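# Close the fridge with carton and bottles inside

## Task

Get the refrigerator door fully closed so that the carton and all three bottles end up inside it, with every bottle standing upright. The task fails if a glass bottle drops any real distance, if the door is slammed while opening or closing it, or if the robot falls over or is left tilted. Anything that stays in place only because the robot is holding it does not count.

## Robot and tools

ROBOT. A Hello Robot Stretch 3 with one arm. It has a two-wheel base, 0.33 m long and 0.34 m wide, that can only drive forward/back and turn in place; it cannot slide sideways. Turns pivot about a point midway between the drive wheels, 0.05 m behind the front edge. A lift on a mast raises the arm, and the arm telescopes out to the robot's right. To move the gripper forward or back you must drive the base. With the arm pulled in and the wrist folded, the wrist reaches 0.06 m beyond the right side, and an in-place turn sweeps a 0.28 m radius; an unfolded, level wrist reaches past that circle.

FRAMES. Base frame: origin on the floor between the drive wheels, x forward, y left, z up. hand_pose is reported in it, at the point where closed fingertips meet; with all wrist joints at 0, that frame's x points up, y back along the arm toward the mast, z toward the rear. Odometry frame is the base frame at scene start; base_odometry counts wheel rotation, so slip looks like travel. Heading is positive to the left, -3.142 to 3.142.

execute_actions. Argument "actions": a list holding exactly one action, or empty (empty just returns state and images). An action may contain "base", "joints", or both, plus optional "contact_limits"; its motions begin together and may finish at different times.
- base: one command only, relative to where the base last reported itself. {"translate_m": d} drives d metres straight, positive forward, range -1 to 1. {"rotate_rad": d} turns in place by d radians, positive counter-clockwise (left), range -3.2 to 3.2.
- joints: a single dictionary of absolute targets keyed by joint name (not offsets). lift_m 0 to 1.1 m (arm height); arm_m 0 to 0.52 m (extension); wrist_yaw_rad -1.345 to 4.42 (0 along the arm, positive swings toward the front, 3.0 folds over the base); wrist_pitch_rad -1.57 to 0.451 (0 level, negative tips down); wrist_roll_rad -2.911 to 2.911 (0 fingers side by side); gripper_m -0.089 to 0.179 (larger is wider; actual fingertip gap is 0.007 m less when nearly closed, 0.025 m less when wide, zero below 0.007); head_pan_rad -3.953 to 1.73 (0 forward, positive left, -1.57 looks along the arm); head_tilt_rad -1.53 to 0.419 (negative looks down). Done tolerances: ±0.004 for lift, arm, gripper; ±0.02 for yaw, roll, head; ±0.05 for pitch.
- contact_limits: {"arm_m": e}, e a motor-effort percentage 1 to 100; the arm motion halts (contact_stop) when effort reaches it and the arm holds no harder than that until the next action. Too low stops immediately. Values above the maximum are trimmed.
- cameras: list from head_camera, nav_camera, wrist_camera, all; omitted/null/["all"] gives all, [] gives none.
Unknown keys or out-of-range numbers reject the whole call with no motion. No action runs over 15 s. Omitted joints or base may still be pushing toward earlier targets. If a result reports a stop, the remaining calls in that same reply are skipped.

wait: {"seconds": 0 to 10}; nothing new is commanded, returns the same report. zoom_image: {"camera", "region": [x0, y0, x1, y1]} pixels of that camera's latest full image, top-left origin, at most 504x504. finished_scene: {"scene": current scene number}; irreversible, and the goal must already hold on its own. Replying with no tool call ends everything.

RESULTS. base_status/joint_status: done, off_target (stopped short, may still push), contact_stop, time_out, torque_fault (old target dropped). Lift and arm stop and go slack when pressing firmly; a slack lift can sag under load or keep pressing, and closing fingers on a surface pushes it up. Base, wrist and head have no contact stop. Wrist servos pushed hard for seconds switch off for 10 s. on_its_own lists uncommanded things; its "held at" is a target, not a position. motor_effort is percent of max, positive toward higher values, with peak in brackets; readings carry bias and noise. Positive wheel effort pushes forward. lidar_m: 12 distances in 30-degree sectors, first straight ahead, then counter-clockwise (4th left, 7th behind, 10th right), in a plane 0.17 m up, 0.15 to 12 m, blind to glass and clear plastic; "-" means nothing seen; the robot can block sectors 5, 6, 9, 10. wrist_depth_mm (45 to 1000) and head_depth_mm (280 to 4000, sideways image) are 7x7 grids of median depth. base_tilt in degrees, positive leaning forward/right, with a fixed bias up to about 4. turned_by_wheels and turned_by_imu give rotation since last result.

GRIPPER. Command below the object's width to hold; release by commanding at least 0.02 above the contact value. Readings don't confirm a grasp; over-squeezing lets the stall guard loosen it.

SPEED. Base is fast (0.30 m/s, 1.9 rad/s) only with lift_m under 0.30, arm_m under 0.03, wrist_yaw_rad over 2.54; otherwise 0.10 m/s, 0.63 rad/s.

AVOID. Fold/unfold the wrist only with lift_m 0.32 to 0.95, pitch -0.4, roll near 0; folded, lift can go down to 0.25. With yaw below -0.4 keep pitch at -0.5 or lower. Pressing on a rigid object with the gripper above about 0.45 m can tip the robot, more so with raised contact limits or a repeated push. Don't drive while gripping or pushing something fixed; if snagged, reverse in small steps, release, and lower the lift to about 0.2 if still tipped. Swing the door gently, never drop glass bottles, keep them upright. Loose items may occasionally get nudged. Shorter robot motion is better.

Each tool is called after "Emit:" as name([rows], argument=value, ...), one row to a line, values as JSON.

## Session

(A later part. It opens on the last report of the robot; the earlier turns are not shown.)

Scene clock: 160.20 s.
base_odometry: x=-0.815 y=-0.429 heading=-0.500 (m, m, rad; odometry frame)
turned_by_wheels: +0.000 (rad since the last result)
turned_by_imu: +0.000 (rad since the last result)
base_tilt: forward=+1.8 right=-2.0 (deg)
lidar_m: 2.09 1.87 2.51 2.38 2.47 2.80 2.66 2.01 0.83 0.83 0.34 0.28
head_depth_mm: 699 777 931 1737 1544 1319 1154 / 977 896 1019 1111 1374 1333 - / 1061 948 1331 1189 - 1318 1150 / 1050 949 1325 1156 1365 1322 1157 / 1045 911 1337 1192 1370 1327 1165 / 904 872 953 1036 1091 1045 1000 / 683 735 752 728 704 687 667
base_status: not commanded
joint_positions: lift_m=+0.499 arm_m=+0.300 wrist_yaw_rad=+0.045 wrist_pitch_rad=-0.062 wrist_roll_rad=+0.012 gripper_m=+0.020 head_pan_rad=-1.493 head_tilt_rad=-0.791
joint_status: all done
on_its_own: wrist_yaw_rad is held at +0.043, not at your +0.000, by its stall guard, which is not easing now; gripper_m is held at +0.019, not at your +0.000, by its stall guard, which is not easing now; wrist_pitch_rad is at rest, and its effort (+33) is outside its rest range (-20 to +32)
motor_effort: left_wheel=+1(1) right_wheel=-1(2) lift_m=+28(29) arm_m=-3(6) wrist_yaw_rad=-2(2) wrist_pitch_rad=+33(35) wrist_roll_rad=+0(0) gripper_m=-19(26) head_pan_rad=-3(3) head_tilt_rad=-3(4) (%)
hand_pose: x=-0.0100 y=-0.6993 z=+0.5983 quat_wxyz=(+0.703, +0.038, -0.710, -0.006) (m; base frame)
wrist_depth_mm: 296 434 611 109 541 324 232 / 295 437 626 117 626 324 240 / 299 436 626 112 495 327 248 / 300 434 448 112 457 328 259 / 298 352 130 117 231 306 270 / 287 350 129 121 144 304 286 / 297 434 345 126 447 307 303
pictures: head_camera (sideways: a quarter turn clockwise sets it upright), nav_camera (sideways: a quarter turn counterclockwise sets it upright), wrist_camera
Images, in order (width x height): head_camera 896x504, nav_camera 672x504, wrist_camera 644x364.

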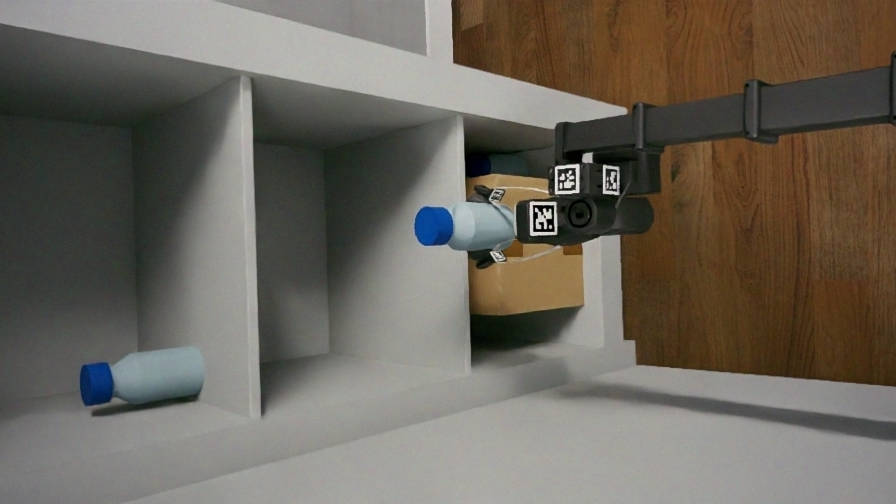

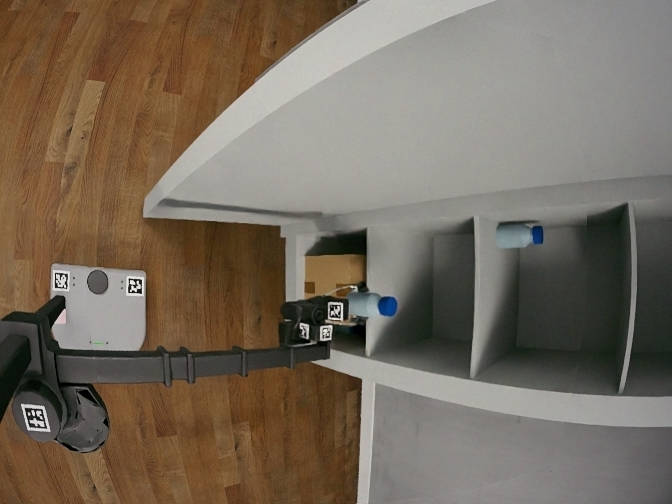

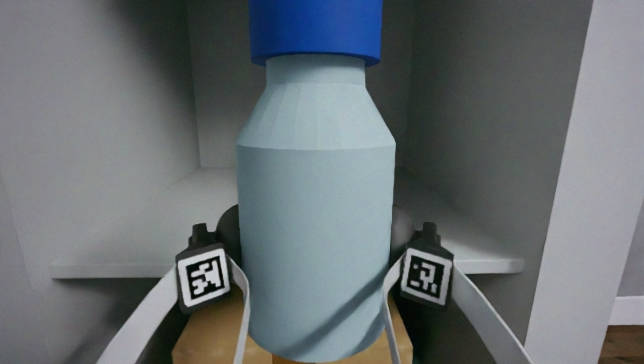

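Emit:
execute_actions([
  {"joints":{"arm_m":0.515}},
], cameras=[])

Emit:
execute_actions([
  {"joints":{"lift_m":0.46}},
], cameras=["wrist_camera"])

Scene clock: 165.43 s.
base_odometry: x=-0.815 y=-0.429 heading=-0.500 (m, m, rad; odometry frame)
turned_by_wheels: +0.000 (rad since the last result)
turned_by_imu: +0.000 (rad since the last result)
base_tilt: forward=+1.8 right=-2.0 (deg)
lidar_m: 2.09 1.87 2.51 2.38 2.47 2.80 2.66 2.01 0.83 0.83 0.34 0.28
head_depth_mm: 699 777 930 1776 1561 1309 1145 / 971 892 1024 1113 1402 1348 - / 1057 948 1332 - 1383 1329 1154 / 1048 945 1334 1201 1365 1337 1156 / 1049 909 1325 1194 1390 1328 1158 / 905 868 948 1037 1099 1045 1004 / 684 736 751 727 704 688 671
base_status: not commanded
joint_positions: lift_m=+0.499 arm_m=+0.515 wrist_yaw_rad=+0.045 wrist_pitch_rad=-0.062 wrist_roll_rad=+0.012 gripper_m=+0.020 head_pan_rad=-1.493 head_tilt_rad=-0.791
joint_status: all done
on_its_own: wrist_yaw_rad is held at +0.043, not at your +0.000, by its stall guard, which is not easing now; gripper_m is held at +0.019, not at your +0.000, by its stall guard, which is not easing now; wrist_pitch_rad is at rest, and its effort (+33) is outside its rest range (-20 to +32)
motor_effort: left_wheel=+0(1) right_wheel=+0(1) lift_m=+28(28) arm_m=+3(1) wrist_yaw_rad=-1(2) wrist_pitch_rad=+33(33) wrist_roll_rad=+0(0) gripper_m=-20(19) head_pan_rad=-3(3) head_tilt_rad=-3(3) (%)
hand_pose: x=-0.0101 y=-0.9137 z=+0.5983 quat_wxyz=(+0.703, +0.038, -0.710, -0.007) (m; base frame)
wrist_depth_mm: 308 417 417 109 419 307 211 / 309 423 434 117 442 311 211 / 313 442 439 112 461 311 211 / 311 450 444 112 453 307 210 / 301 346 130 116 234 305 212 / 252 255 129 121 184 256 212 / 197 198 190 126 190 200 194
pictures: none
No camera images: the call's "cameras" was empty. Leave "cameras" out to get every camera's image.

Scene clock: 166.60 s.
base_odometry: x=-0.815 y=-0.429 heading=-0.500 (m, m, rad; odometry frame)
turned_by_wheels: +0.000 (rad since the last result)
turned_by_imu: +0.000 (rad since the last result)
base_tilt: forward=+1.8 right=-2.0 (deg)
lidar_m: 2.09 1.87 2.51 2.38 2.47 2.79 2.66 2.00 0.83 0.83 0.34 0.28
head_depth_mm: 697 777 930 1765 1549 1320 1149 / 970 900 1017 1111 1352 1351 - / 1053 943 1331 1191 1389 1324 1155 / 1050 945 1327 1177 1367 1323 1162 / 1050 913 1330 1197 1386 1329 1159 / 906 866 952 1035 1094 1043 1003 / 684 735 750 726 705 685 668
base_status: not commanded
joint_positions: lift_m=+0.460 arm_m=+0.515 wrist_yaw_rad=+0.045 wrist_pitch_rad=-0.063 wrist_roll_rad=+0.012 gripper_m=+0.020 head_pan_rad=-1.493 head_tilt_rad=-0.791
joint_status: all done
on_its_own: wrist_yaw_rad is held at +0.043, not at your +0.000, by its stall guard, which is not easing now; gripper_m is held at +0.019, not at your +0.000, by its stall guard, which is not easing now; wrist_pitch_rad is at rest, and its effort (+33) is outside its rest range (-20 to +32)
motor_effort: left_wheel=+1(1) right_wheel=+0(1) lift_m=+16(27) arm_m=+3(3) wrist_yaw_rad=-2(2) wrist_pitch_rad=+33(34) wrist_roll_rad=+0(0) gripper_m=-19(19) head_pan_rad=-3(3) head_tilt_rad=-3(3) (%)
hand_pose: x=-0.0101 y=-0.9136 z=+0.5588 quat_wxyz=(+0.703, +0.038, -0.710, -0.007) (m; base frame)
wrist_depth_mm: 309 415 417 108 429 306 209 / 309 427 437 118 443 310 211 / 309 443 446 112 455 312 211 / 310 392 327 112 368 310 212 / 250 251 130 116 188 256 211 / 183 185 130 121 153 186 185 / 144 144 139 126 139 145 146
pictures: wrist_camera
Images, in order (width x height): wrist_camera 644x364.

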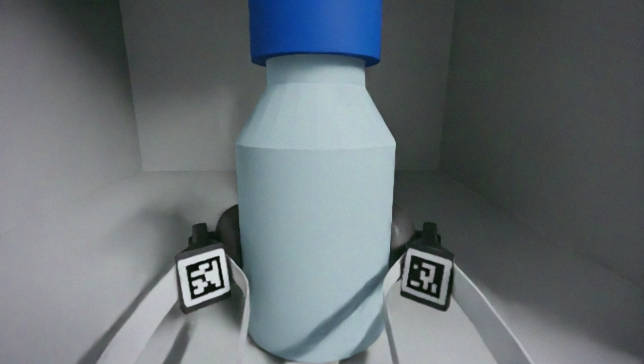

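Emit:
execute_actions([
  {"joints":{"lift_m":0.45}},
], cameras=[])

Emit:
execute_actions([
  {"joints":{"gripper_m":0.12}},
], cameras=[])

Emit:
execute_actions([
  {"joints":{"arm_m":0}},
], cameras=["wrist_camera"])

Emit:
execute_actions([
  {"base":{"translate_m":-0.05},"joints":{"gripper_m":0,"wrist_pitch_rad":-0.4,"wrist_yaw_rad":2.6}},
], cameras=[])

Emit:
execute_actions([
  {"base":{"rotate_rad":0.7}},
], cameras=["nav_camera"])

Emit:
execute_actions([
  {"base":{"translate_m":0.45},"joints":{"head_pan_rad":-2}},
], cameras=[])

Emit:
execute_actions([
  {"joints":{"wrist_yaw_rad":0,"wrist_pitch_rad":0,"arm_m":0.25}},
], cameras=["nav_camera"])

Emit:
execute_actions([
  {"base":{"translate_m":-0.5}},
], cameras=["nav_camera"])

Scene clock: 180.70 s.
base_odometry: x=-0.815 y=-0.429 heading=-0.500 (m, m, rad; odometry frame)
turned_by_wheels: +0.000 (rad since the last result)
turned_by_imu: +0.000 (rad since the last result)
base_tilt: forward=+1.8 right=-2.0 (deg)
lidar_m: 2.09 1.87 2.50 2.38 2.47 2.80 2.66 2.01 0.83 0.83 0.34 0.28
head_depth_mm: 697 774 933 1772 1542 1325 1150 / 973 900 1018 1116 1377 1356 - / 1059 942 1329 1147 1395 1318 1155 / 1050 945 1326 1157 1364 1325 1150 / 1053 913 1321 1194 1391 1327 1157 / 905 866 953 1036 1087 1041 1001 / 683 736 753 728 705 686 668
base_status: not commanded
joint_positions: lift_m=+0.450 arm_m=+0.515 wrist_yaw_rad=+0.045 wrist_pitch_rad=-0.038 wrist_roll_rad=+0.012 gripper_m=+0.020 head_pan_rad=-1.493 head_tilt_rad=-0.791
joint_status: all done
on_its_own: wrist_yaw_rad is held at +0.043, not at your +0.000, by its stall guard, which is not easing now; gripper_m is held at +0.019, not at your +0.000, by its stall guard, which is not easing now
motor_effort: left_wheel=+0(1) right_wheel=+0(1) lift_m=+14(15) arm_m=+3(3) wrist_yaw_rad=-2(1) wrist_pitch_rad=+20(33) wrist_roll_rad=+0(0) gripper_m=-20(20) head_pan_rad=-3(3) head_tilt_rad=-4(3) (%)
hand_pose: x=-0.0100 y=-0.9146 z=+0.5553 quat_wxyz=(+0.703, +0.029, -0.710, +0.002) (m; base frame)
wrist_depth_mm: 312 407 423 107 427 312 211 / 312 423 430 116 448 310 210 / 309 442 456 111 456 309 209 / 308 388 333 111 375 311 211 / 252 251 128 116 186 256 212 / 180 179 129 120 151 182 183 / 140 140 134 126 136 141 141
pictures: none
No camera images: the call's "cameras" was empty. Leave "cameras" out to get every camera's image.

Scene clock: 182.20 s.
base_odometry: x=-0.815 y=-0.429 heading=-0.500 (m, m, rad; odometry frame)
turned_by_wheels: +0.000 (rad since the last result)
turned_by_imu: +0.000 (rad since the last result)
base_tilt: forward=+1.7 right=-2.1 (deg)
lidar_m: 2.09 1.87 2.51 2.38 2.47 2.80 2.66 2.02 0.83 0.83 0.34 0.28
head_depth_mm: 697 776 932 1746 1541 1322 1157 / 975 894 1019 1118 1384 1355 - / 1053 944 1342 1167 1386 1319 1158 / 1060 952 1331 1170 1369 1310 1150 / 1044 908 1331 1199 1373 1333 1159 / 904 870 956 1037 1093 1043 1002 / 684 734 751 729 706 685 667
base_status: not commanded
joint_positions: lift_m=+0.450 arm_m=+0.515 wrist_yaw_rad=+0.045 wrist_pitch_rad=-0.022 wrist_roll_rad=+0.012 gripper_m=+0.120 head_pan_rad=-1.493 head_tilt_rad=-0.791
joint_status: all done
on_its_own: wrist_yaw_rad is held at +0.043, not at your +0.000, by its stall guard, which is not easing now
motor_effort: left_wheel=+0(1) right_wheel=-1(0) lift_m=+15(15) arm_m=+3(3) wrist_yaw_rad=-2(2) wrist_pitch_rad=+11(20) wrist_roll_rad=+0(0) gripper_m=+0(82) head_pan_rad=-3(3) head_tilt_rad=-4(3) (%)
hand_pose: x=-0.0100 y=-0.9151 z=+0.5593 quat_wxyz=(+0.703, +0.024, -0.711, +0.008) (m; base frame)
wrist_depth_mm: 309 414 424 111 429 306 210 / 309 431 431 120 448 314 211 / 310 440 453 118 461 313 211 / 307 408 361 114 408 311 211 / 268 293 185 119 239 271 211 / 188 - 168 124 179 203 190 / - 146 139 129 146 147 147
pictures: none
No camera images: the call's "cameras" was empty. Leave "cameras" out to get every camera's image.

Scene clock: 187.17 s.
base_odometry: x=-0.815 y=-0.429 heading=-0.500 (m, m, rad; odometry frame)
turned_by_wheels: +0.000 (rad since the last result)
turned_by_imu: +0.000 (rad since the last result)
base_tilt: forward=+1.7 right=-2.0 (deg)
lidar_m: 2.09 1.86 2.50 2.38 2.47 2.79 2.66 2.01 0.83 0.83 0.34 0.28
head_depth_mm: 699 777 934 1754 1547 1322 1145 / 967 895 1020 1113 1363 1317 1154 / 1059 949 1326 1200 1402 1329 1157 / 1054 948 1332 1157 1371 1317 1156 / 1057 916 1327 1212 1372 1324 1156 / 910 871 950 1036 1090 1043 1002 / 683 738 751 728 704 686 667
base_status: not commanded
joint_positions: lift_m=+0.450 arm_m=+0.000 wrist_yaw_rad=+0.044 wrist_pitch_rad=-0.021 wrist_roll_rad=+0.012 gripper_m=+0.120 head_pan_rad=-1.493 head_tilt_rad=-0.791
joint_status: all done
on_its_own: wrist_yaw_rad is held at +0.043, not at your +0.000, by its stall guard, which is not easing now
motor_effort: left_wheel=+0(0) right_wheel=-1(0) lift_m=+15(15) arm_m=-3(4) wrist_yaw_rad=-1(2) wrist_pitch_rad=+11(11) wrist_roll_rad=+0(0) gripper_m=-1(0) head_pan_rad=-2(3) head_tilt_rad=-3(3) (%)
hand_pose: x=-0.0101 y=-0.4007 z=+0.5596 quat_wxyz=(+0.703, +0.023, -0.711, +0.008) (m; base frame)
wrist_depth_mm: 334 483 798 881 652 - - / 334 502 860 915 630 - - / 334 490 821 921 655 - - / 331 488 690 775 586 - - / 330 451 662 632 761 - - / 327 - 651 626 746 - - / 311 499 651 674 640 865 904
pictures: wrist_camera
Images, in order (width x height): wrist_camera 644x364.

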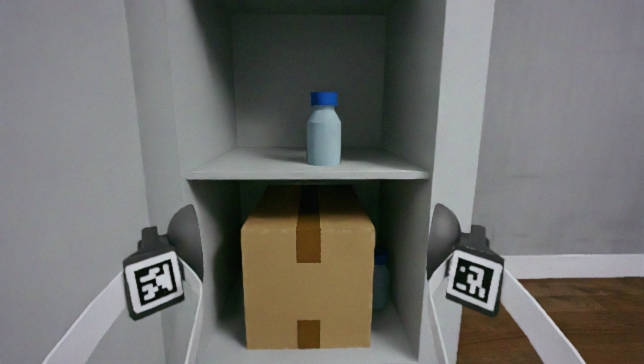

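Scene clock: 189.47 s.
base_odometry: x=-0.859 y=-0.405 heading=-0.500 (m, m, rad; odometry frame)
turned_by_wheels: +0.000 (rad since the last result)
turned_by_imu: +0.000 (rad since the last result)
base_tilt: forward=+1.7 right=-2.0 (deg)
lidar_m: 2.14 1.91 2.49 2.38 2.46 2.75 2.61 2.01 0.83 0.82 0.42 0.33
head_depth_mm: 675 1270 1555 1782 1554 1323 1148 / 776 801 906 1083 1478 1326 1151 / 1054 949 1305 1190 1394 1317 1150 / 1055 952 1329 1159 1368 1329 1177 / 1048 957 1327 1196 1373 1323 1154 / 1027 900 1194 1129 1264 1277 1121 / 808 798 853 886 862 840 819
base_status: done
joint_positions: lift_m=+0.450 arm_m=+0.000 wrist_yaw_rad=+2.597 wrist_pitch_rad=-0.414 wrist_roll_rad=+0.012 gripper_m=+0.000 head_pan_rad=-1.493 head_tilt_rad=-0.791
joint_status: all done
motor_effort: left_wheel=+0(4) right_wheel=+0(4) lift_m=+15(15) arm_m=-3(3) wrist_yaw_rad=+1(3) wrist_pitch_rad=+7(11) wrist_roll_rad=+0(0) gripper_m=-2(80) head_pan_rad=-3(3) head_tilt_rad=-3(3) (%)
hand_pose: x=+0.0953 y=+0.0471 z=+0.4639 quat_wxyz=(+0.326, +0.709, -0.048, +0.623) (m; base frame)
wrist_depth_mm: - - - - - - - / - - - - - - - / - - - - - - - / 942 - - - - - - / 795 817 790 - 804 795 824 / 678 667 667 643 680 665 677 / - 576 581 579 583 582 581
pictures: none
No camera images: the call's "cameras" was empty. Leave "cameras" out to get every camera's image.

Scene clock: 191.57 s.
base_odometry: x=-0.859 y=-0.405 heading=+0.199 (m, m, rad; odometry frame)
turned_by_wheels: +0.700 (rad since the last result)
turned_by_imu: +0.685 (rad since the last result)
base_tilt: forward=+1.7 right=-2.1 (deg)
lidar_m: 1.91 2.41 2.38 2.60 2.64 2.61 1.72 0.82 0.77 0.35 0.33 2.14
head_depth_mm: 596 736 878 1080 1298 1295 1154 / 491 582 722 942 1267 1319 1157 / 416 482 573 702 913 1238 1157 / 362 409 473 559 688 882 1128 / 320 357 404 464 550 671 935 / 291 317 352 398 472 738 1156 / - 290 319 392 1520 1325 1155
base_status: done
joint_positions: lift_m=+0.450 arm_m=+0.000 wrist_yaw_rad=+2.597 wrist_pitch_rad=-0.414 wrist_roll_rad=+0.012 gripper_m=+0.000 head_pan_rad=-1.493 head_tilt_rad=-0.791
joint_status: not commanded
motor_effort: left_wheel=-1(5) right_wheel=+1(4) lift_m=+15(15) arm_m=-3(3) wrist_yaw_rad=+1(3) wrist_pitch_rad=+7(7) wrist_roll_rad=+0(0) gripper_m=-1(2) head_pan_rad=-2(3) head_tilt_rad=-3(3) (%)
hand_pose: x=+0.0952 y=+0.0470 z=+0.4638 quat_wxyz=(+0.326, +0.709, -0.048, +0.623) (m; base frame)
wrist_depth_mm: - - - - - - - / - - - - - - - / - - - - - - - / 980 - - - - - - / 793 791 790 - 826 801 805 / 680 675 685 629 682 682 670 / - 569 583 595 596 580 589
pictures: nav_camera (sideways: a quarter turn counterclockwise sets it upright)
Images, in order (width x height): nav_camera 672x504.

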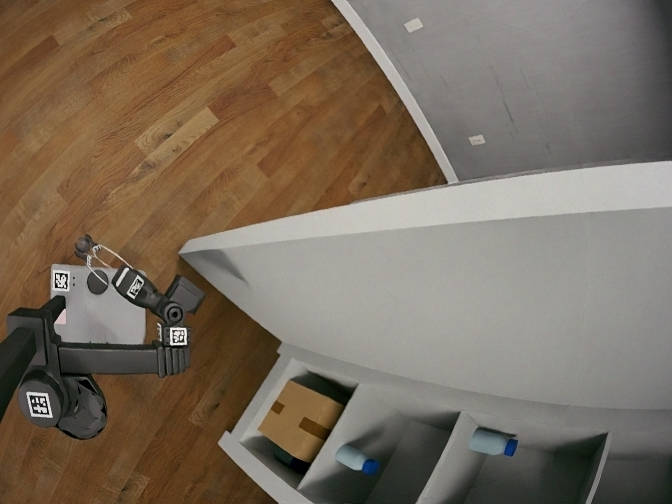

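Scene clock: 197.03 s.
base_odometry: x=-0.418 y=-0.316 heading=+0.199 (m, m, rad; odometry frame)
turned_by_wheels: +0.000 (rad since the last result)
turned_by_imu: -0.001 (rad since the last result)
base_tilt: forward=+1.7 right=-2.1 (deg)
lidar_m: 1.47 2.14 2.11 2.31 2.99 2.96 2.06 0.44 0.44 1.76 1.81 1.78
head_depth_mm: 344 390 463 1420 1511 1311 1148 / 528 418 474 544 683 1269 1154 / 1384 1543 1803 938 1465 1021 1155 / 1442 1635 1894 1896 1555 1326 1180 / 1454 1674 1954 1878 1563 1318 1159 / 1483 1705 1987 1900 1560 1321 1162 / 1511 1723 2044 1921 1562 1330 1160
base_status: done
joint_positions: lift_m=+0.450 arm_m=+0.000 wrist_yaw_rad=+2.597 wrist_pitch_rad=-0.415 wrist_roll_rad=+0.012 gripper_m=+0.000 head_pan_rad=-1.993 head_tilt_rad=-0.791
joint_status: all done
motor_effort: left_wheel=-1(3) right_wheel=+1(3) lift_m=+14(15) arm_m=-3(3) wrist_yaw_rad=+2(3) wrist_pitch_rad=+7(7) wrist_roll_rad=+0(0) gripper_m=-2(3) head_pan_rad=-3(26) head_tilt_rad=-4(4) (%)
hand_pose: x=+0.0952 y=+0.0470 z=+0.4638 quat_wxyz=(+0.326, +0.709, -0.048, +0.623) (m; base frame)
wrist_depth_mm: - - - - - - - / - - - - - - - / - - - - - - - / 960 - - - - - - / 808 791 806 - 805 800 787 / 673 680 689 647 683 688 679 / - 579 575 577 580 591 584
pictures: none
No camera images: the call's "cameras" was empty. Leave "cameras" out to get every camera's image.

Scene clock: 200.10 s.
base_odometry: x=-0.418 y=-0.316 heading=+0.199 (m, m, rad; odometry frame)
turned_by_wheels: +0.000 (rad since the last result)
turned_by_imu: +0.000 (rad since the last result)
base_tilt: forward=+1.7 right=-2.0 (deg)
lidar_m: 1.47 2.13 2.10 2.30 2.99 2.97 2.06 0.44 0.44 1.75 1.81 1.78
head_depth_mm: 344 389 462 1415 1511 1315 1154 / 531 418 475 545 682 1271 1144 / 1392 1530 1791 937 1478 1020 1139 / 1427 1623 1902 1869 1553 1352 1140 / 1462 1654 1956 1891 1560 1272 1151 / 1491 1687 2003 1889 1606 1267 1159 / 1505 1704 2043 1897 1559 1334 1160
base_status: not commanded
joint_positions: lift_m=+0.450 arm_m=+0.250 wrist_yaw_rad=+0.003 wrist_pitch_rad=-0.021 wrist_roll_rad=+0.012 gripper_m=+0.000 head_pan_rad=-1.993 head_tilt_rad=-0.791
joint_status: all done
motor_effort: left_wheel=-1(1) right_wheel=+1(1) lift_m=+15(15) arm_m=+3(1) wrist_yaw_rad=-2(4) wrist_pitch_rad=+11(11) wrist_roll_rad=+0(0) gripper_m=-1(2) head_pan_rad=-3(3) head_tilt_rad=-3(4) (%)
hand_pose: x=-0.0208 y=-0.6503 z=+0.5595 quat_wxyz=(+0.703, +0.009, -0.711, -0.007) (m; base frame)
wrist_depth_mm: - - - - - - 857 / - - - - - - 892 / - - - - - - 922 / - - - - - - 915 / - - - - - - 917 / - - - - - - 958 / 879 853 881 882 867 884 873
pictures: nav_camera (sideways: a quarter turn counterclockwise sets it upright)
Images, in order (width x height): nav_camera 672x504.

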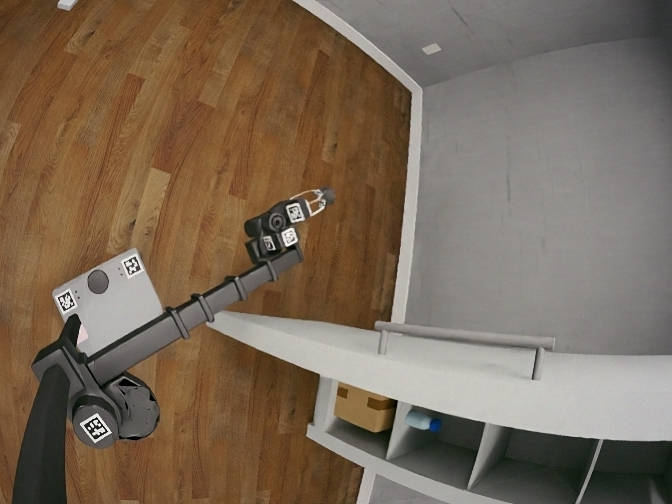

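Scene clock: 206.10 s.
base_odometry: x=-0.908 y=-0.415 heading=+0.200 (m, m, rad; odometry frame)
turned_by_wheels: +0.000 (rad since the last result)
turned_by_imu: +0.374 (rad since the last result)
base_tilt: forward=+13.9 right=-2.1 (deg)
lidar_m: 0.77 0.80 1.10 2.80 2.72 2.00 0.86 0.82 0.24 0.24 1.10 0.80
head_depth_mm: 295 314 346 1211 1298 1367 1251 / 1392 1445 367 405 1288 1416 1231 / 1451 1550 1694 1873 496 618 1235 / 1537 1678 1897 1975 1619 643 801 / 1628 1803 1998 2040 1642 1297 1170 / 1740 1941 2203 1985 1626 1274 1146 / 1829 2068 2323 1936 1563 1299 1122
base_status: done
joint_positions: lift_m=+0.450 arm_m=+0.249 wrist_yaw_rad=+0.000 wrist_pitch_rad=-0.021 wrist_roll_rad=+0.012 gripper_m=+0.000 head_pan_rad=-1.993 head_tilt_rad=-0.792
joint_status: not commanded
on_its_own: base_tilt is 12.2 degrees off its reading at the scene's start (forward=+1.7 right=-2.0)
motor_effort: left_wheel=+3(26) right_wheel=-11(38) lift_m=+26(28) arm_m=+6(30) wrist_yaw_rad=+0(3) wrist_pitch_rad=+11(11) wrist_roll_rad=+0(1) gripper_m=-2(1) head_pan_rad=-3(3) head_tilt_rad=-3(3) (%)
hand_pose: x=-0.0214 y=-0.6500 z=+0.5589 quat_wxyz=(+0.703, +0.008, -0.711, -0.008) (m; base frame)
wrist_depth_mm: - - - - - - 929 / - - - - - - 909 / - - - - - - 911 / - - - - - - 877 / - - - - - - 862 / 842 918 - - - - 872 / 693 777 820 910 934 - 870
pictures: nav_camera (sideways: a quarter turn counterclockwise sets it upright)
Images, in order (width x height): nav_camera 672x504.

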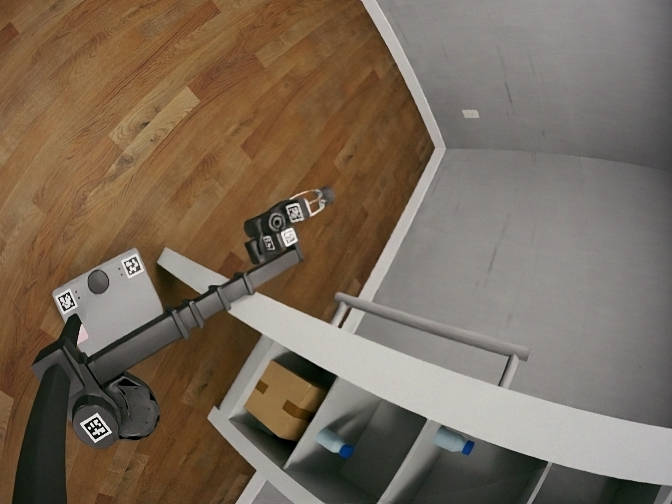

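Jammed. Undo, then sweep by rotating.

Emit:
execute_actions([
  {"base":{"translate_m":0.45}},
], cameras=["nav_camera"])

Emit:
execute_actions([
  {"base":{"rotate_rad":-1.05},"joints":{"arm_m":0,"wrist_yaw_rad":1.5}},
], cameras=["nav_camera"])

Scene clock: 215.30 s.
base_odometry: x=-0.467 y=-0.326 heading=+0.200 (m, m, rad; odometry frame)
turned_by_wheels: +0.000 (rad since the last result)
turned_by_imu: +0.013 (rad since the last result)
base_tilt: forward=+1.9 right=-2.0 (deg)
lidar_m: 2.10 2.02 2.12 2.90 2.92 2.43 1.24 0.52 1.77 1.94 1.86 1.51
head_depth_mm: 1482 1649 1874 1812 1477 958 1127 / 1576 1761 2012 1877 1550 1313 1152 / 1675 1888 2119 1892 1550 1313 1177 / 1783 2027 2257 1891 1558 1352 1133 / 1894 2185 2338 1871 1554 1267 1165 / 2034 2369 2397 1899 1611 1286 1151 / 2085 2271 2353 1899 1575 1335 1162
base_status: done
joint_positions: lift_m=+0.450 arm_m=+0.250 wrist_yaw_rad=+0.001 wrist_pitch_rad=-0.020 wrist_roll_rad=+0.012 gripper_m=+0.000 head_pan_rad=-1.994 head_tilt_rad=-0.792
joint_status: not commanded
motor_effort: left_wheel=+0(16) right_wheel=+0(21) lift_m=+18(26) arm_m=+3(6) wrist_yaw_rad=-1(2) wrist_pitch_rad=+10(11) wrist_roll_rad=+0(0) gripper_m=-2(3) head_pan_rad=-2(3) head_tilt_rad=-3(2) (%)
hand_pose: x=-0.0213 y=-0.6504 z=+0.5596 quat_wxyz=(+0.703, +0.008, -0.711, -0.007) (m; base frame)
wrist_depth_mm: - - - - - - - / - - - - - - - / - - - - - - - / - - - - - - - / - - - - - - - / - - - - - - - / 861 861 878 861 889 852 871
pictures: nav_camera (sideways: a quarter turn counterclockwise sets it upright)
Images, in order (width x height): nav_camera 672x504.

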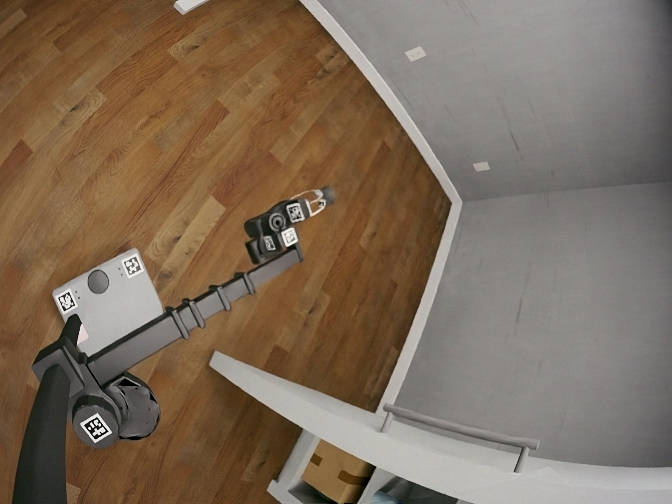

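Scene clock: 218.37 s.
base_odometry: x=-0.467 y=-0.326 heading=-0.850 (m, m, rad; odometry frame)
turned_by_wheels: -1.050 (rad since the last result)
turned_by_imu: -1.028 (rad since the last result)
base_tilt: forward=+1.7 right=-1.9 (deg)
lidar_m: 1.86 1.51 2.10 2.02 2.12 2.90 2.89 2.44 1.24 0.52 1.78 1.94
head_depth_mm: 1981 2342 2385 1871 1545 1323 1151 / 1897 2166 2345 1895 1532 1320 1146 / 1771 2034 2262 1877 1551 1320 1176 / 1662 1895 2163 1785 1558 1321 1176 / 1097 1270 1483 1690 1563 1328 1173 / 1285 1561 1486 1565 1551 1064 1162 / 1308 1502 1498 658 749 1294 1157
base_status: done
joint_positions: lift_m=+0.450 arm_m=+0.000 wrist_yaw_rad=+1.498 wrist_pitch_rad=-0.020 wrist_roll_rad=+0.012 gripper_m=+0.000 head_pan_rad=-1.994 head_tilt_rad=-0.792
joint_status: all done
motor_effort: left_wheel=+2(6) right_wheel=-1(3) lift_m=+18(18) arm_m=-3(3) wrist_yaw_rad=+2(3) wrist_pitch_rad=+10(10) wrist_roll_rad=+0(0) gripper_m=-1(1) head_pan_rad=-3(3) head_tilt_rad=-3(3) (%)
hand_pose: x=+0.2337 y=-0.1639 z=+0.5596 quat_wxyz=(+0.520, +0.490, -0.516, +0.473) (m; base frame)
wrist_depth_mm: - - - - - - - / - - - - - - - / - - - - - - - / - - - - - - - / - - - - - - - / - - - - - - - / 859 868 880 865 861 882 900
pictures: nav_camera (sideways: a quarter turn counterclockwise sets it upright)
Images, in order (width x height): nav_camera 672x504.

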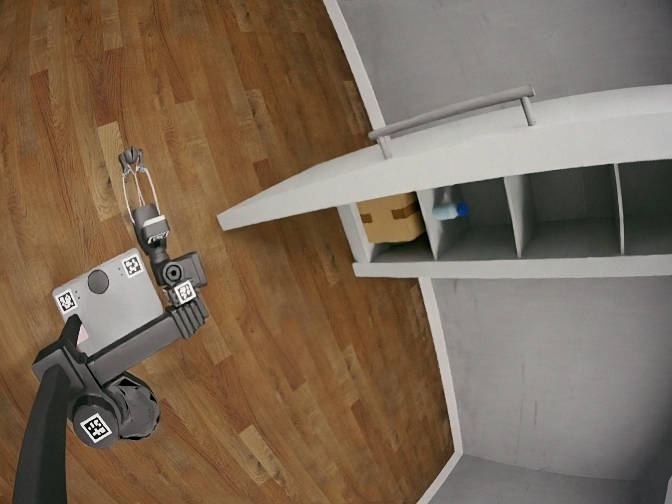

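Emit:
execute_actions([
  {"base":{"translate_m":0.22},"joints":{"wrist_yaw_rad":0,"lift_m":0.25}},
], cameras=[])

Emit:
execute_actions([
  {"joints":{"arm_m":0.3,"wrist_yaw_rad":-0.3}},
], cameras=["nav_camera"])

Emit:
execute_actions([
  {"base":{"translate_m":-0.2}},
], cameras=["nav_camera"])

Scene clock: 226.03 s.
base_odometry: x=-0.321 y=-0.491 heading=-0.850 (m, m, rad; odometry frame)
turned_by_wheels: +0.000 (rad since the last result)
turned_by_imu: -0.001 (rad since the last result)
base_tilt: forward=+1.7 right=-2.1 (deg)
lidar_m: 1.64 1.31 2.10 2.03 2.13 2.91 3.09 2.43 0.55 0.69 1.77 1.71
head_depth_mm: 1990 2339 2350 1874 1545 1318 1151 / 1881 2190 2357 1879 1558 1328 1151 / 1222 1941 2219 1827 1533 1321 1154 / 1208 1421 1505 1726 1472 1270 1157 / 465 530 622 764 1034 1301 1174 / 498 583 718 1123 1487 1331 1160 / 650 856 1600 1888 1566 1333 1156
base_status: done
joint_positions: lift_m=+0.250 arm_m=+0.000 wrist_yaw_rad=+0.003 wrist_pitch_rad=-0.020 wrist_roll_rad=+0.012 gripper_m=+0.000 head_pan_rad=-1.994 head_tilt_rad=-0.792
joint_status: all done
motor_effort: left_wheel=+1(7) right_wheel=-1(2) lift_m=+14(15) arm_m=-3(3) wrist_yaw_rad=-3(2) wrist_pitch_rad=+10(10) wrist_roll_rad=+0(0) gripper_m=-2(2) head_pan_rad=-3(2) head_tilt_rad=-3(3) (%)
hand_pose: x=-0.0207 y=-0.4010 z=+0.3598 quat_wxyz=(+0.703, +0.008, -0.711, -0.006) (m; base frame)
wrist_depth_mm: - - - - 461 274 - / - - - - 471 275 - / - - - - 472 281 - / - - - - 476 291 - / - - - - 485 298 - / 775 792 763 697 432 310 778 / 608 595 591 602 555 322 607
pictures: none
No camera images: the call's "cameras" was empty. Leave "cameras" out to get every camera's image.

Scene clock: 229.47 s.
base_odometry: x=-0.321 y=-0.491 heading=-0.850 (m, m, rad; odometry frame)
turned_by_wheels: +0.000 (rad since the last result)
turned_by_imu: +0.000 (rad since the last result)
base_tilt: forward=+1.8 right=-2.2 (deg)
lidar_m: 1.65 1.31 2.09 2.02 2.12 2.91 3.10 2.42 0.56 0.69 1.77 1.70
head_depth_mm: 1987 2332 2332 1860 1552 1318 1160 / 1886 2160 2374 1883 1544 1326 1155 / 1220 1919 2195 1844 1568 1326 1153 / 1223 1404 1485 1740 1476 1266 1172 / 465 530 619 764 1029 1290 1155 / 496 583 719 1123 1485 1335 1159 / 653 856 1580 1883 1563 1335 1160
base_status: not commanded
joint_positions: lift_m=+0.250 arm_m=+0.300 wrist_yaw_rad=-0.298 wrist_pitch_rad=-0.020 wrist_roll_rad=+0.012 gripper_m=+0.000 head_pan_rad=-1.994 head_tilt_rad=-0.792
joint_status: all done
motor_effort: left_wheel=+2(1) right_wheel=-1(1) lift_m=+14(15) arm_m=+3(4) wrist_yaw_rad=-3(2) wrist_pitch_rad=+10(10) wrist_roll_rad=+0(0) gripper_m=-3(1) head_pan_rad=-3(3) head_tilt_rad=-3(3) (%)
hand_pose: x=-0.0966 y=-0.6890 z=+0.3598 quat_wxyz=(+0.694, -0.098, -0.704, -0.112) (m; base frame)
wrist_depth_mm: 893 937 - 309 194 141 111 / 901 959 - 320 198 143 112 / 920 - - 326 201 145 113 / 942 - - 341 207 148 115 / 951 - - - 210 150 116 / 753 767 762 373 204 152 117 / 592 603 596 373 236 154 118
pictures: nav_camera (sideways: a quarter turn counterclockwise sets it upright)
Images, in order (width x height): nav_camera 672x504.

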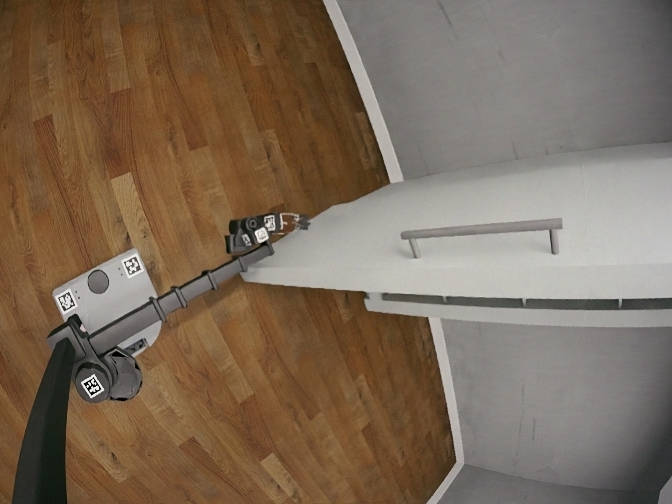

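Scene clock: 232.70 s.
base_odometry: x=-0.453 y=-0.341 heading=-0.850 (m, m, rad; odometry frame)
turned_by_wheels: +0.000 (rad since the last result)
turned_by_imu: +0.001 (rad since the last result)
base_tilt: forward=+1.9 right=-2.1 (deg)
lidar_m: 1.85 1.49 2.11 2.02 2.13 2.90 2.91 2.43 0.70 0.79 1.77 1.91
head_depth_mm: 1994 2350 2366 1880 1537 1319 1148 / 1883 2160 2352 1885 1551 1306 1154 / 1783 2040 2273 1867 1552 1332 1158 / 623 708 828 997 1272 1318 1162 / 585 683 798 987 1249 1391 1157 / 636 735 871 1067 1353 1340 1161 / 672 781 934 1160 1481 1323 1160
base_status: done
joint_positions: lift_m=+0.250 arm_m=+0.300 wrist_yaw_rad=-0.297 wrist_pitch_rad=-0.021 wrist_roll_rad=+0.012 gripper_m=+0.000 head_pan_rad=-1.994 head_tilt_rad=-0.792
joint_status: not commanded
motor_effort: left_wheel=+1(10) right_wheel=-1(16) lift_m=+14(14) arm_m=+2(3) wrist_yaw_rad=-2(21) wrist_pitch_rad=+11(11) wrist_roll_rad=+0(0) gripper_m=-2(5) head_pan_rad=-3(3) head_tilt_rad=-3(3) (%)
hand_pose: x=-0.0963 y=-0.6892 z=+0.3597 quat_wxyz=(+0.694, -0.098, -0.704, -0.112) (m; base frame)
wrist_depth_mm: 864 434 342 281 240 208 184 / 898 457 355 292 246 213 188 / 927 940 366 300 253 219 193 / 936 - 387 311 261 224 196 / 965 935 405 - 267 231 202 / 773 721 446 337 269 234 206 / 584 581 422 342 294 243 212
pictures: nav_camera (sideways: a quarter turn counterclockwise sets it upright)
Images, in order (width x height): nav_camera 672x504.

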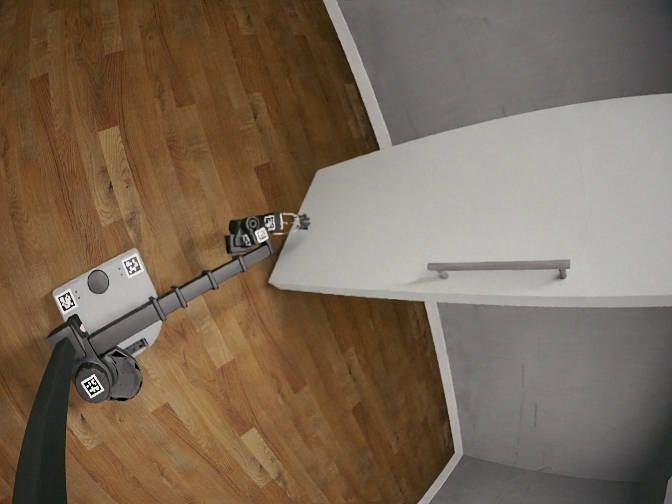

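Emit:
execute_actions([
  {"base":{"translate_m":-0.22}},
], cameras=[])

Emit:
execute_actions([
  {"joints":{"arm_m":0.45}},
], cameras=["nav_camera"])

Emit:
execute_actions([
  {"base":{"translate_m":-0.6},"joints":{"head_pan_rad":-1.2,"head_tilt_rad":-0.5}},
])

Scene clock: 240.43 s.
base_odometry: x=-0.599 y=-0.176 heading=-0.850 (m, m, rad; odometry frame)
turned_by_wheels: +0.000 (rad since the last result)
turned_by_imu: +0.001 (rad since the last result)
base_tilt: forward=+1.8 right=-2.0 (deg)
lidar_m: 2.06 1.69 2.10 2.02 2.12 2.79 2.69 2.42 0.75 0.72 1.77 2.13
head_depth_mm: 1988 2343 2389 1868 1548 1322 1145 / 1890 2152 2367 1863 1549 1316 1146 / 1769 2042 2282 1882 1558 1326 1153 / 1694 1918 2190 1870 1550 1335 1163 / 1609 1806 2057 1817 1304 1360 1156 / 1043 708 793 938 1165 1340 1157 / 584 667 791 981 1255 1326 1162
base_status: done
joint_positions: lift_m=+0.250 arm_m=+0.300 wrist_yaw_rad=-0.297 wrist_pitch_rad=-0.021 wrist_roll_rad=+0.012 gripper_m=+0.000 head_pan_rad=-1.994 head_tilt_rad=-0.792
joint_status: not commanded
motor_effort: left_wheel=+1(7) right_wheel=-1(8) lift_m=+14(14) arm_m=+3(3) wrist_yaw_rad=-3(11) wrist_pitch_rad=+11(11) wrist_roll_rad=+0(0) gripper_m=-2(3) head_pan_rad=-3(2) head_tilt_rad=-2(3) (%)
hand_pose: x=-0.0963 y=-0.6892 z=+0.3597 quat_wxyz=(+0.694, -0.098, -0.704, -0.112) (m; base frame)
wrist_depth_mm: 294 256 226 200 183 - - / 309 268 232 205 189 - - / 326 281 241 216 196 - - / 346 296 252 221 204 - - / 364 308 266 - 211 - - / 388 322 281 241 225 759 798 / 416 343 278 245 228 595 598
pictures: none
No camera images: the call's "cameras" was empty. Leave "cameras" out to get every camera's image.

Scene clock: 242.80 s.
base_odometry: x=-0.599 y=-0.176 heading=-0.850 (m, m, rad; odometry frame)
turned_by_wheels: +0.000 (rad since the last result)
turned_by_imu: +0.000 (rad since the last result)
base_tilt: forward=+1.8 right=-2.1 (deg)
lidar_m: 2.07 1.70 2.09 2.03 2.13 2.79 2.69 2.42 1.09 1.07 1.77 2.14
head_depth_mm: 2002 2346 2352 1867 1553 1312 1147 / 1874 2203 2357 1869 1542 1318 1147 / 1777 2044 2290 1887 1549 1324 1147 / 1675 1939 2170 1875 1544 1322 1156 / 1591 1817 2010 1727 1559 1332 1152 / 924 1036 1192 1370 1561 1306 1162 / 893 991 1132 1301 1492 1331 1160
base_status: not commanded
joint_positions: lift_m=+0.250 arm_m=+0.450 wrist_yaw_rad=-0.302 wrist_pitch_rad=-0.021 wrist_roll_rad=+0.012 gripper_m=+0.000 head_pan_rad=-1.994 head_tilt_rad=-0.792
joint_status: all done
motor_effort: left_wheel=+1(5) right_wheel=+0(5) lift_m=+14(14) arm_m=+3(14) wrist_yaw_rad=+1(21) wrist_pitch_rad=+11(15) wrist_roll_rad=+0(0) gripper_m=-3(4) head_pan_rad=-3(3) head_tilt_rad=-3(3) (%)
hand_pose: x=-0.0976 y=-0.8387 z=+0.3595 quat_wxyz=(+0.694, -0.099, -0.704, -0.114) (m; base frame)
wrist_depth_mm: 295 309 331 357 387 - - / 303 318 344 370 397 - - / 309 324 357 383 417 - - / 320 340 366 395 438 - - / 328 351 372 - 441 - - / 335 362 382 429 677 767 760 / 349 374 410 437 484 596 603
pictures: nav_camera (sideways: a quarter turn counterclockwise sets it upright)
Images, in order (width x height): nav_camera 672x504.

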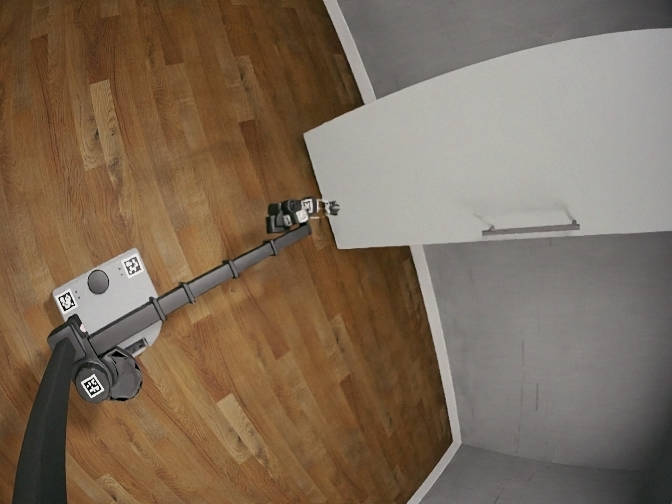

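Scene clock: 249.97 s.
base_odometry: x=-0.995 y=+0.275 heading=-0.850 (m, m, rad; odometry frame)
turned_by_wheels: +0.000 (rad since the last result)
turned_by_imu: +0.004 (rad since the last result)
base_tilt: forward=+1.7 right=-2.1 (deg)
lidar_m: 2.27 2.75 2.12 2.05 2.13 2.16 2.09 2.17 1.76 1.11 1.12 2.43
head_depth_mm: 1393 1506 1617 1766 1932 1609 1382 / 1406 1528 1672 1860 1962 1612 1346 / 960 1049 1164 1317 1522 1548 1321 / 944 1023 1117 1241 1402 1527 1325 / 979 1059 1168 1297 1458 1569 1329 / 1008 1099 1220 1363 1534 1620 1328 / 1045 1148 1275 2247 2102 1635 1337
base_status: done
joint_positions: lift_m=+0.250 arm_m=+0.450 wrist_yaw_rad=-0.302 wrist_pitch_rad=-0.021 wrist_roll_rad=+0.012 gripper_m=+0.000 head_pan_rad=-1.207 head_tilt_rad=-0.508
joint_status: all done
motor_effort: left_wheel=+1(3) right_wheel=+0(4) lift_m=+14(14) arm_m=+3(3) wrist_yaw_rad=+2(1) wrist_pitch_rad=+11(11) wrist_roll_rad=+0(0) gripper_m=-3(3) head_pan_rad=+2(33) head_tilt_rad=+3(17) (%)
hand_pose: x=-0.0976 y=-0.8387 z=+0.3595 quat_wxyz=(+0.694, -0.099, -0.704, -0.114) (m; base frame)
wrist_depth_mm: 652 816 876 958 - - - / 629 851 910 - - - - / 619 874 945 - - - - / 594 883 947 - - - - / 580 922 - - - - - / 572 746 751 692 775 779 755 / 539 588 601 593 590 605 587
pictures: head_camera (sideways: a quarter turn clockwise sets it upright), nav_camera (sideways: a quarter turn counterclockwise sets it upright), wrist_camera
Images, in order (width x height): head_camera 896x504, nav_camera 672x504, wrist_camera 644x364.

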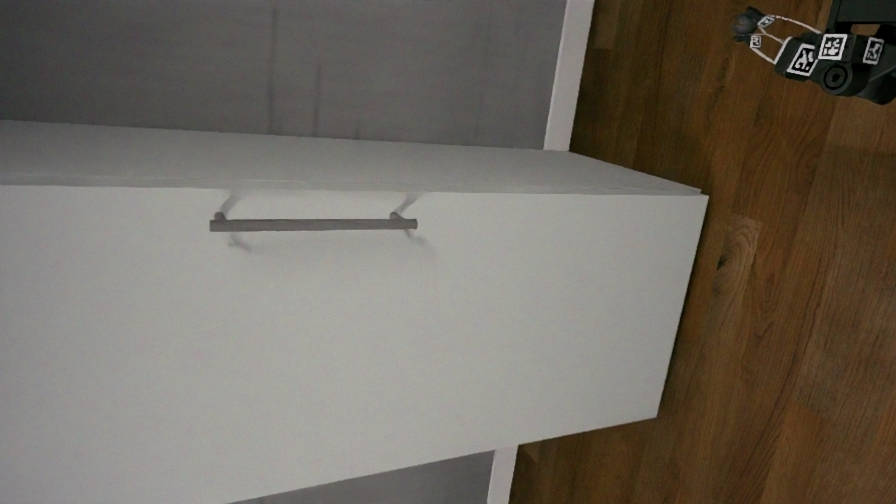

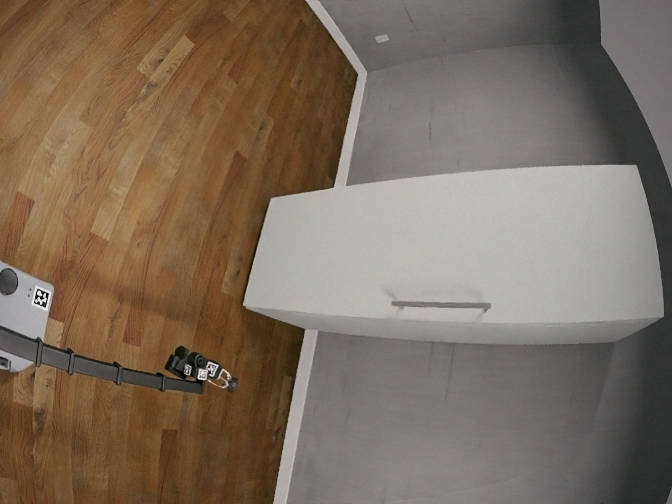

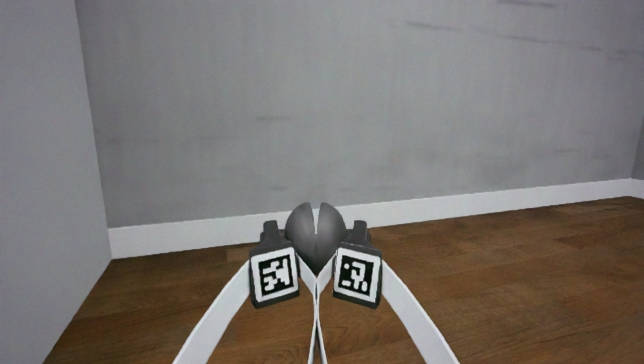

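Emit:
finished_scene(scene=1)

The scene is finished: the task was done.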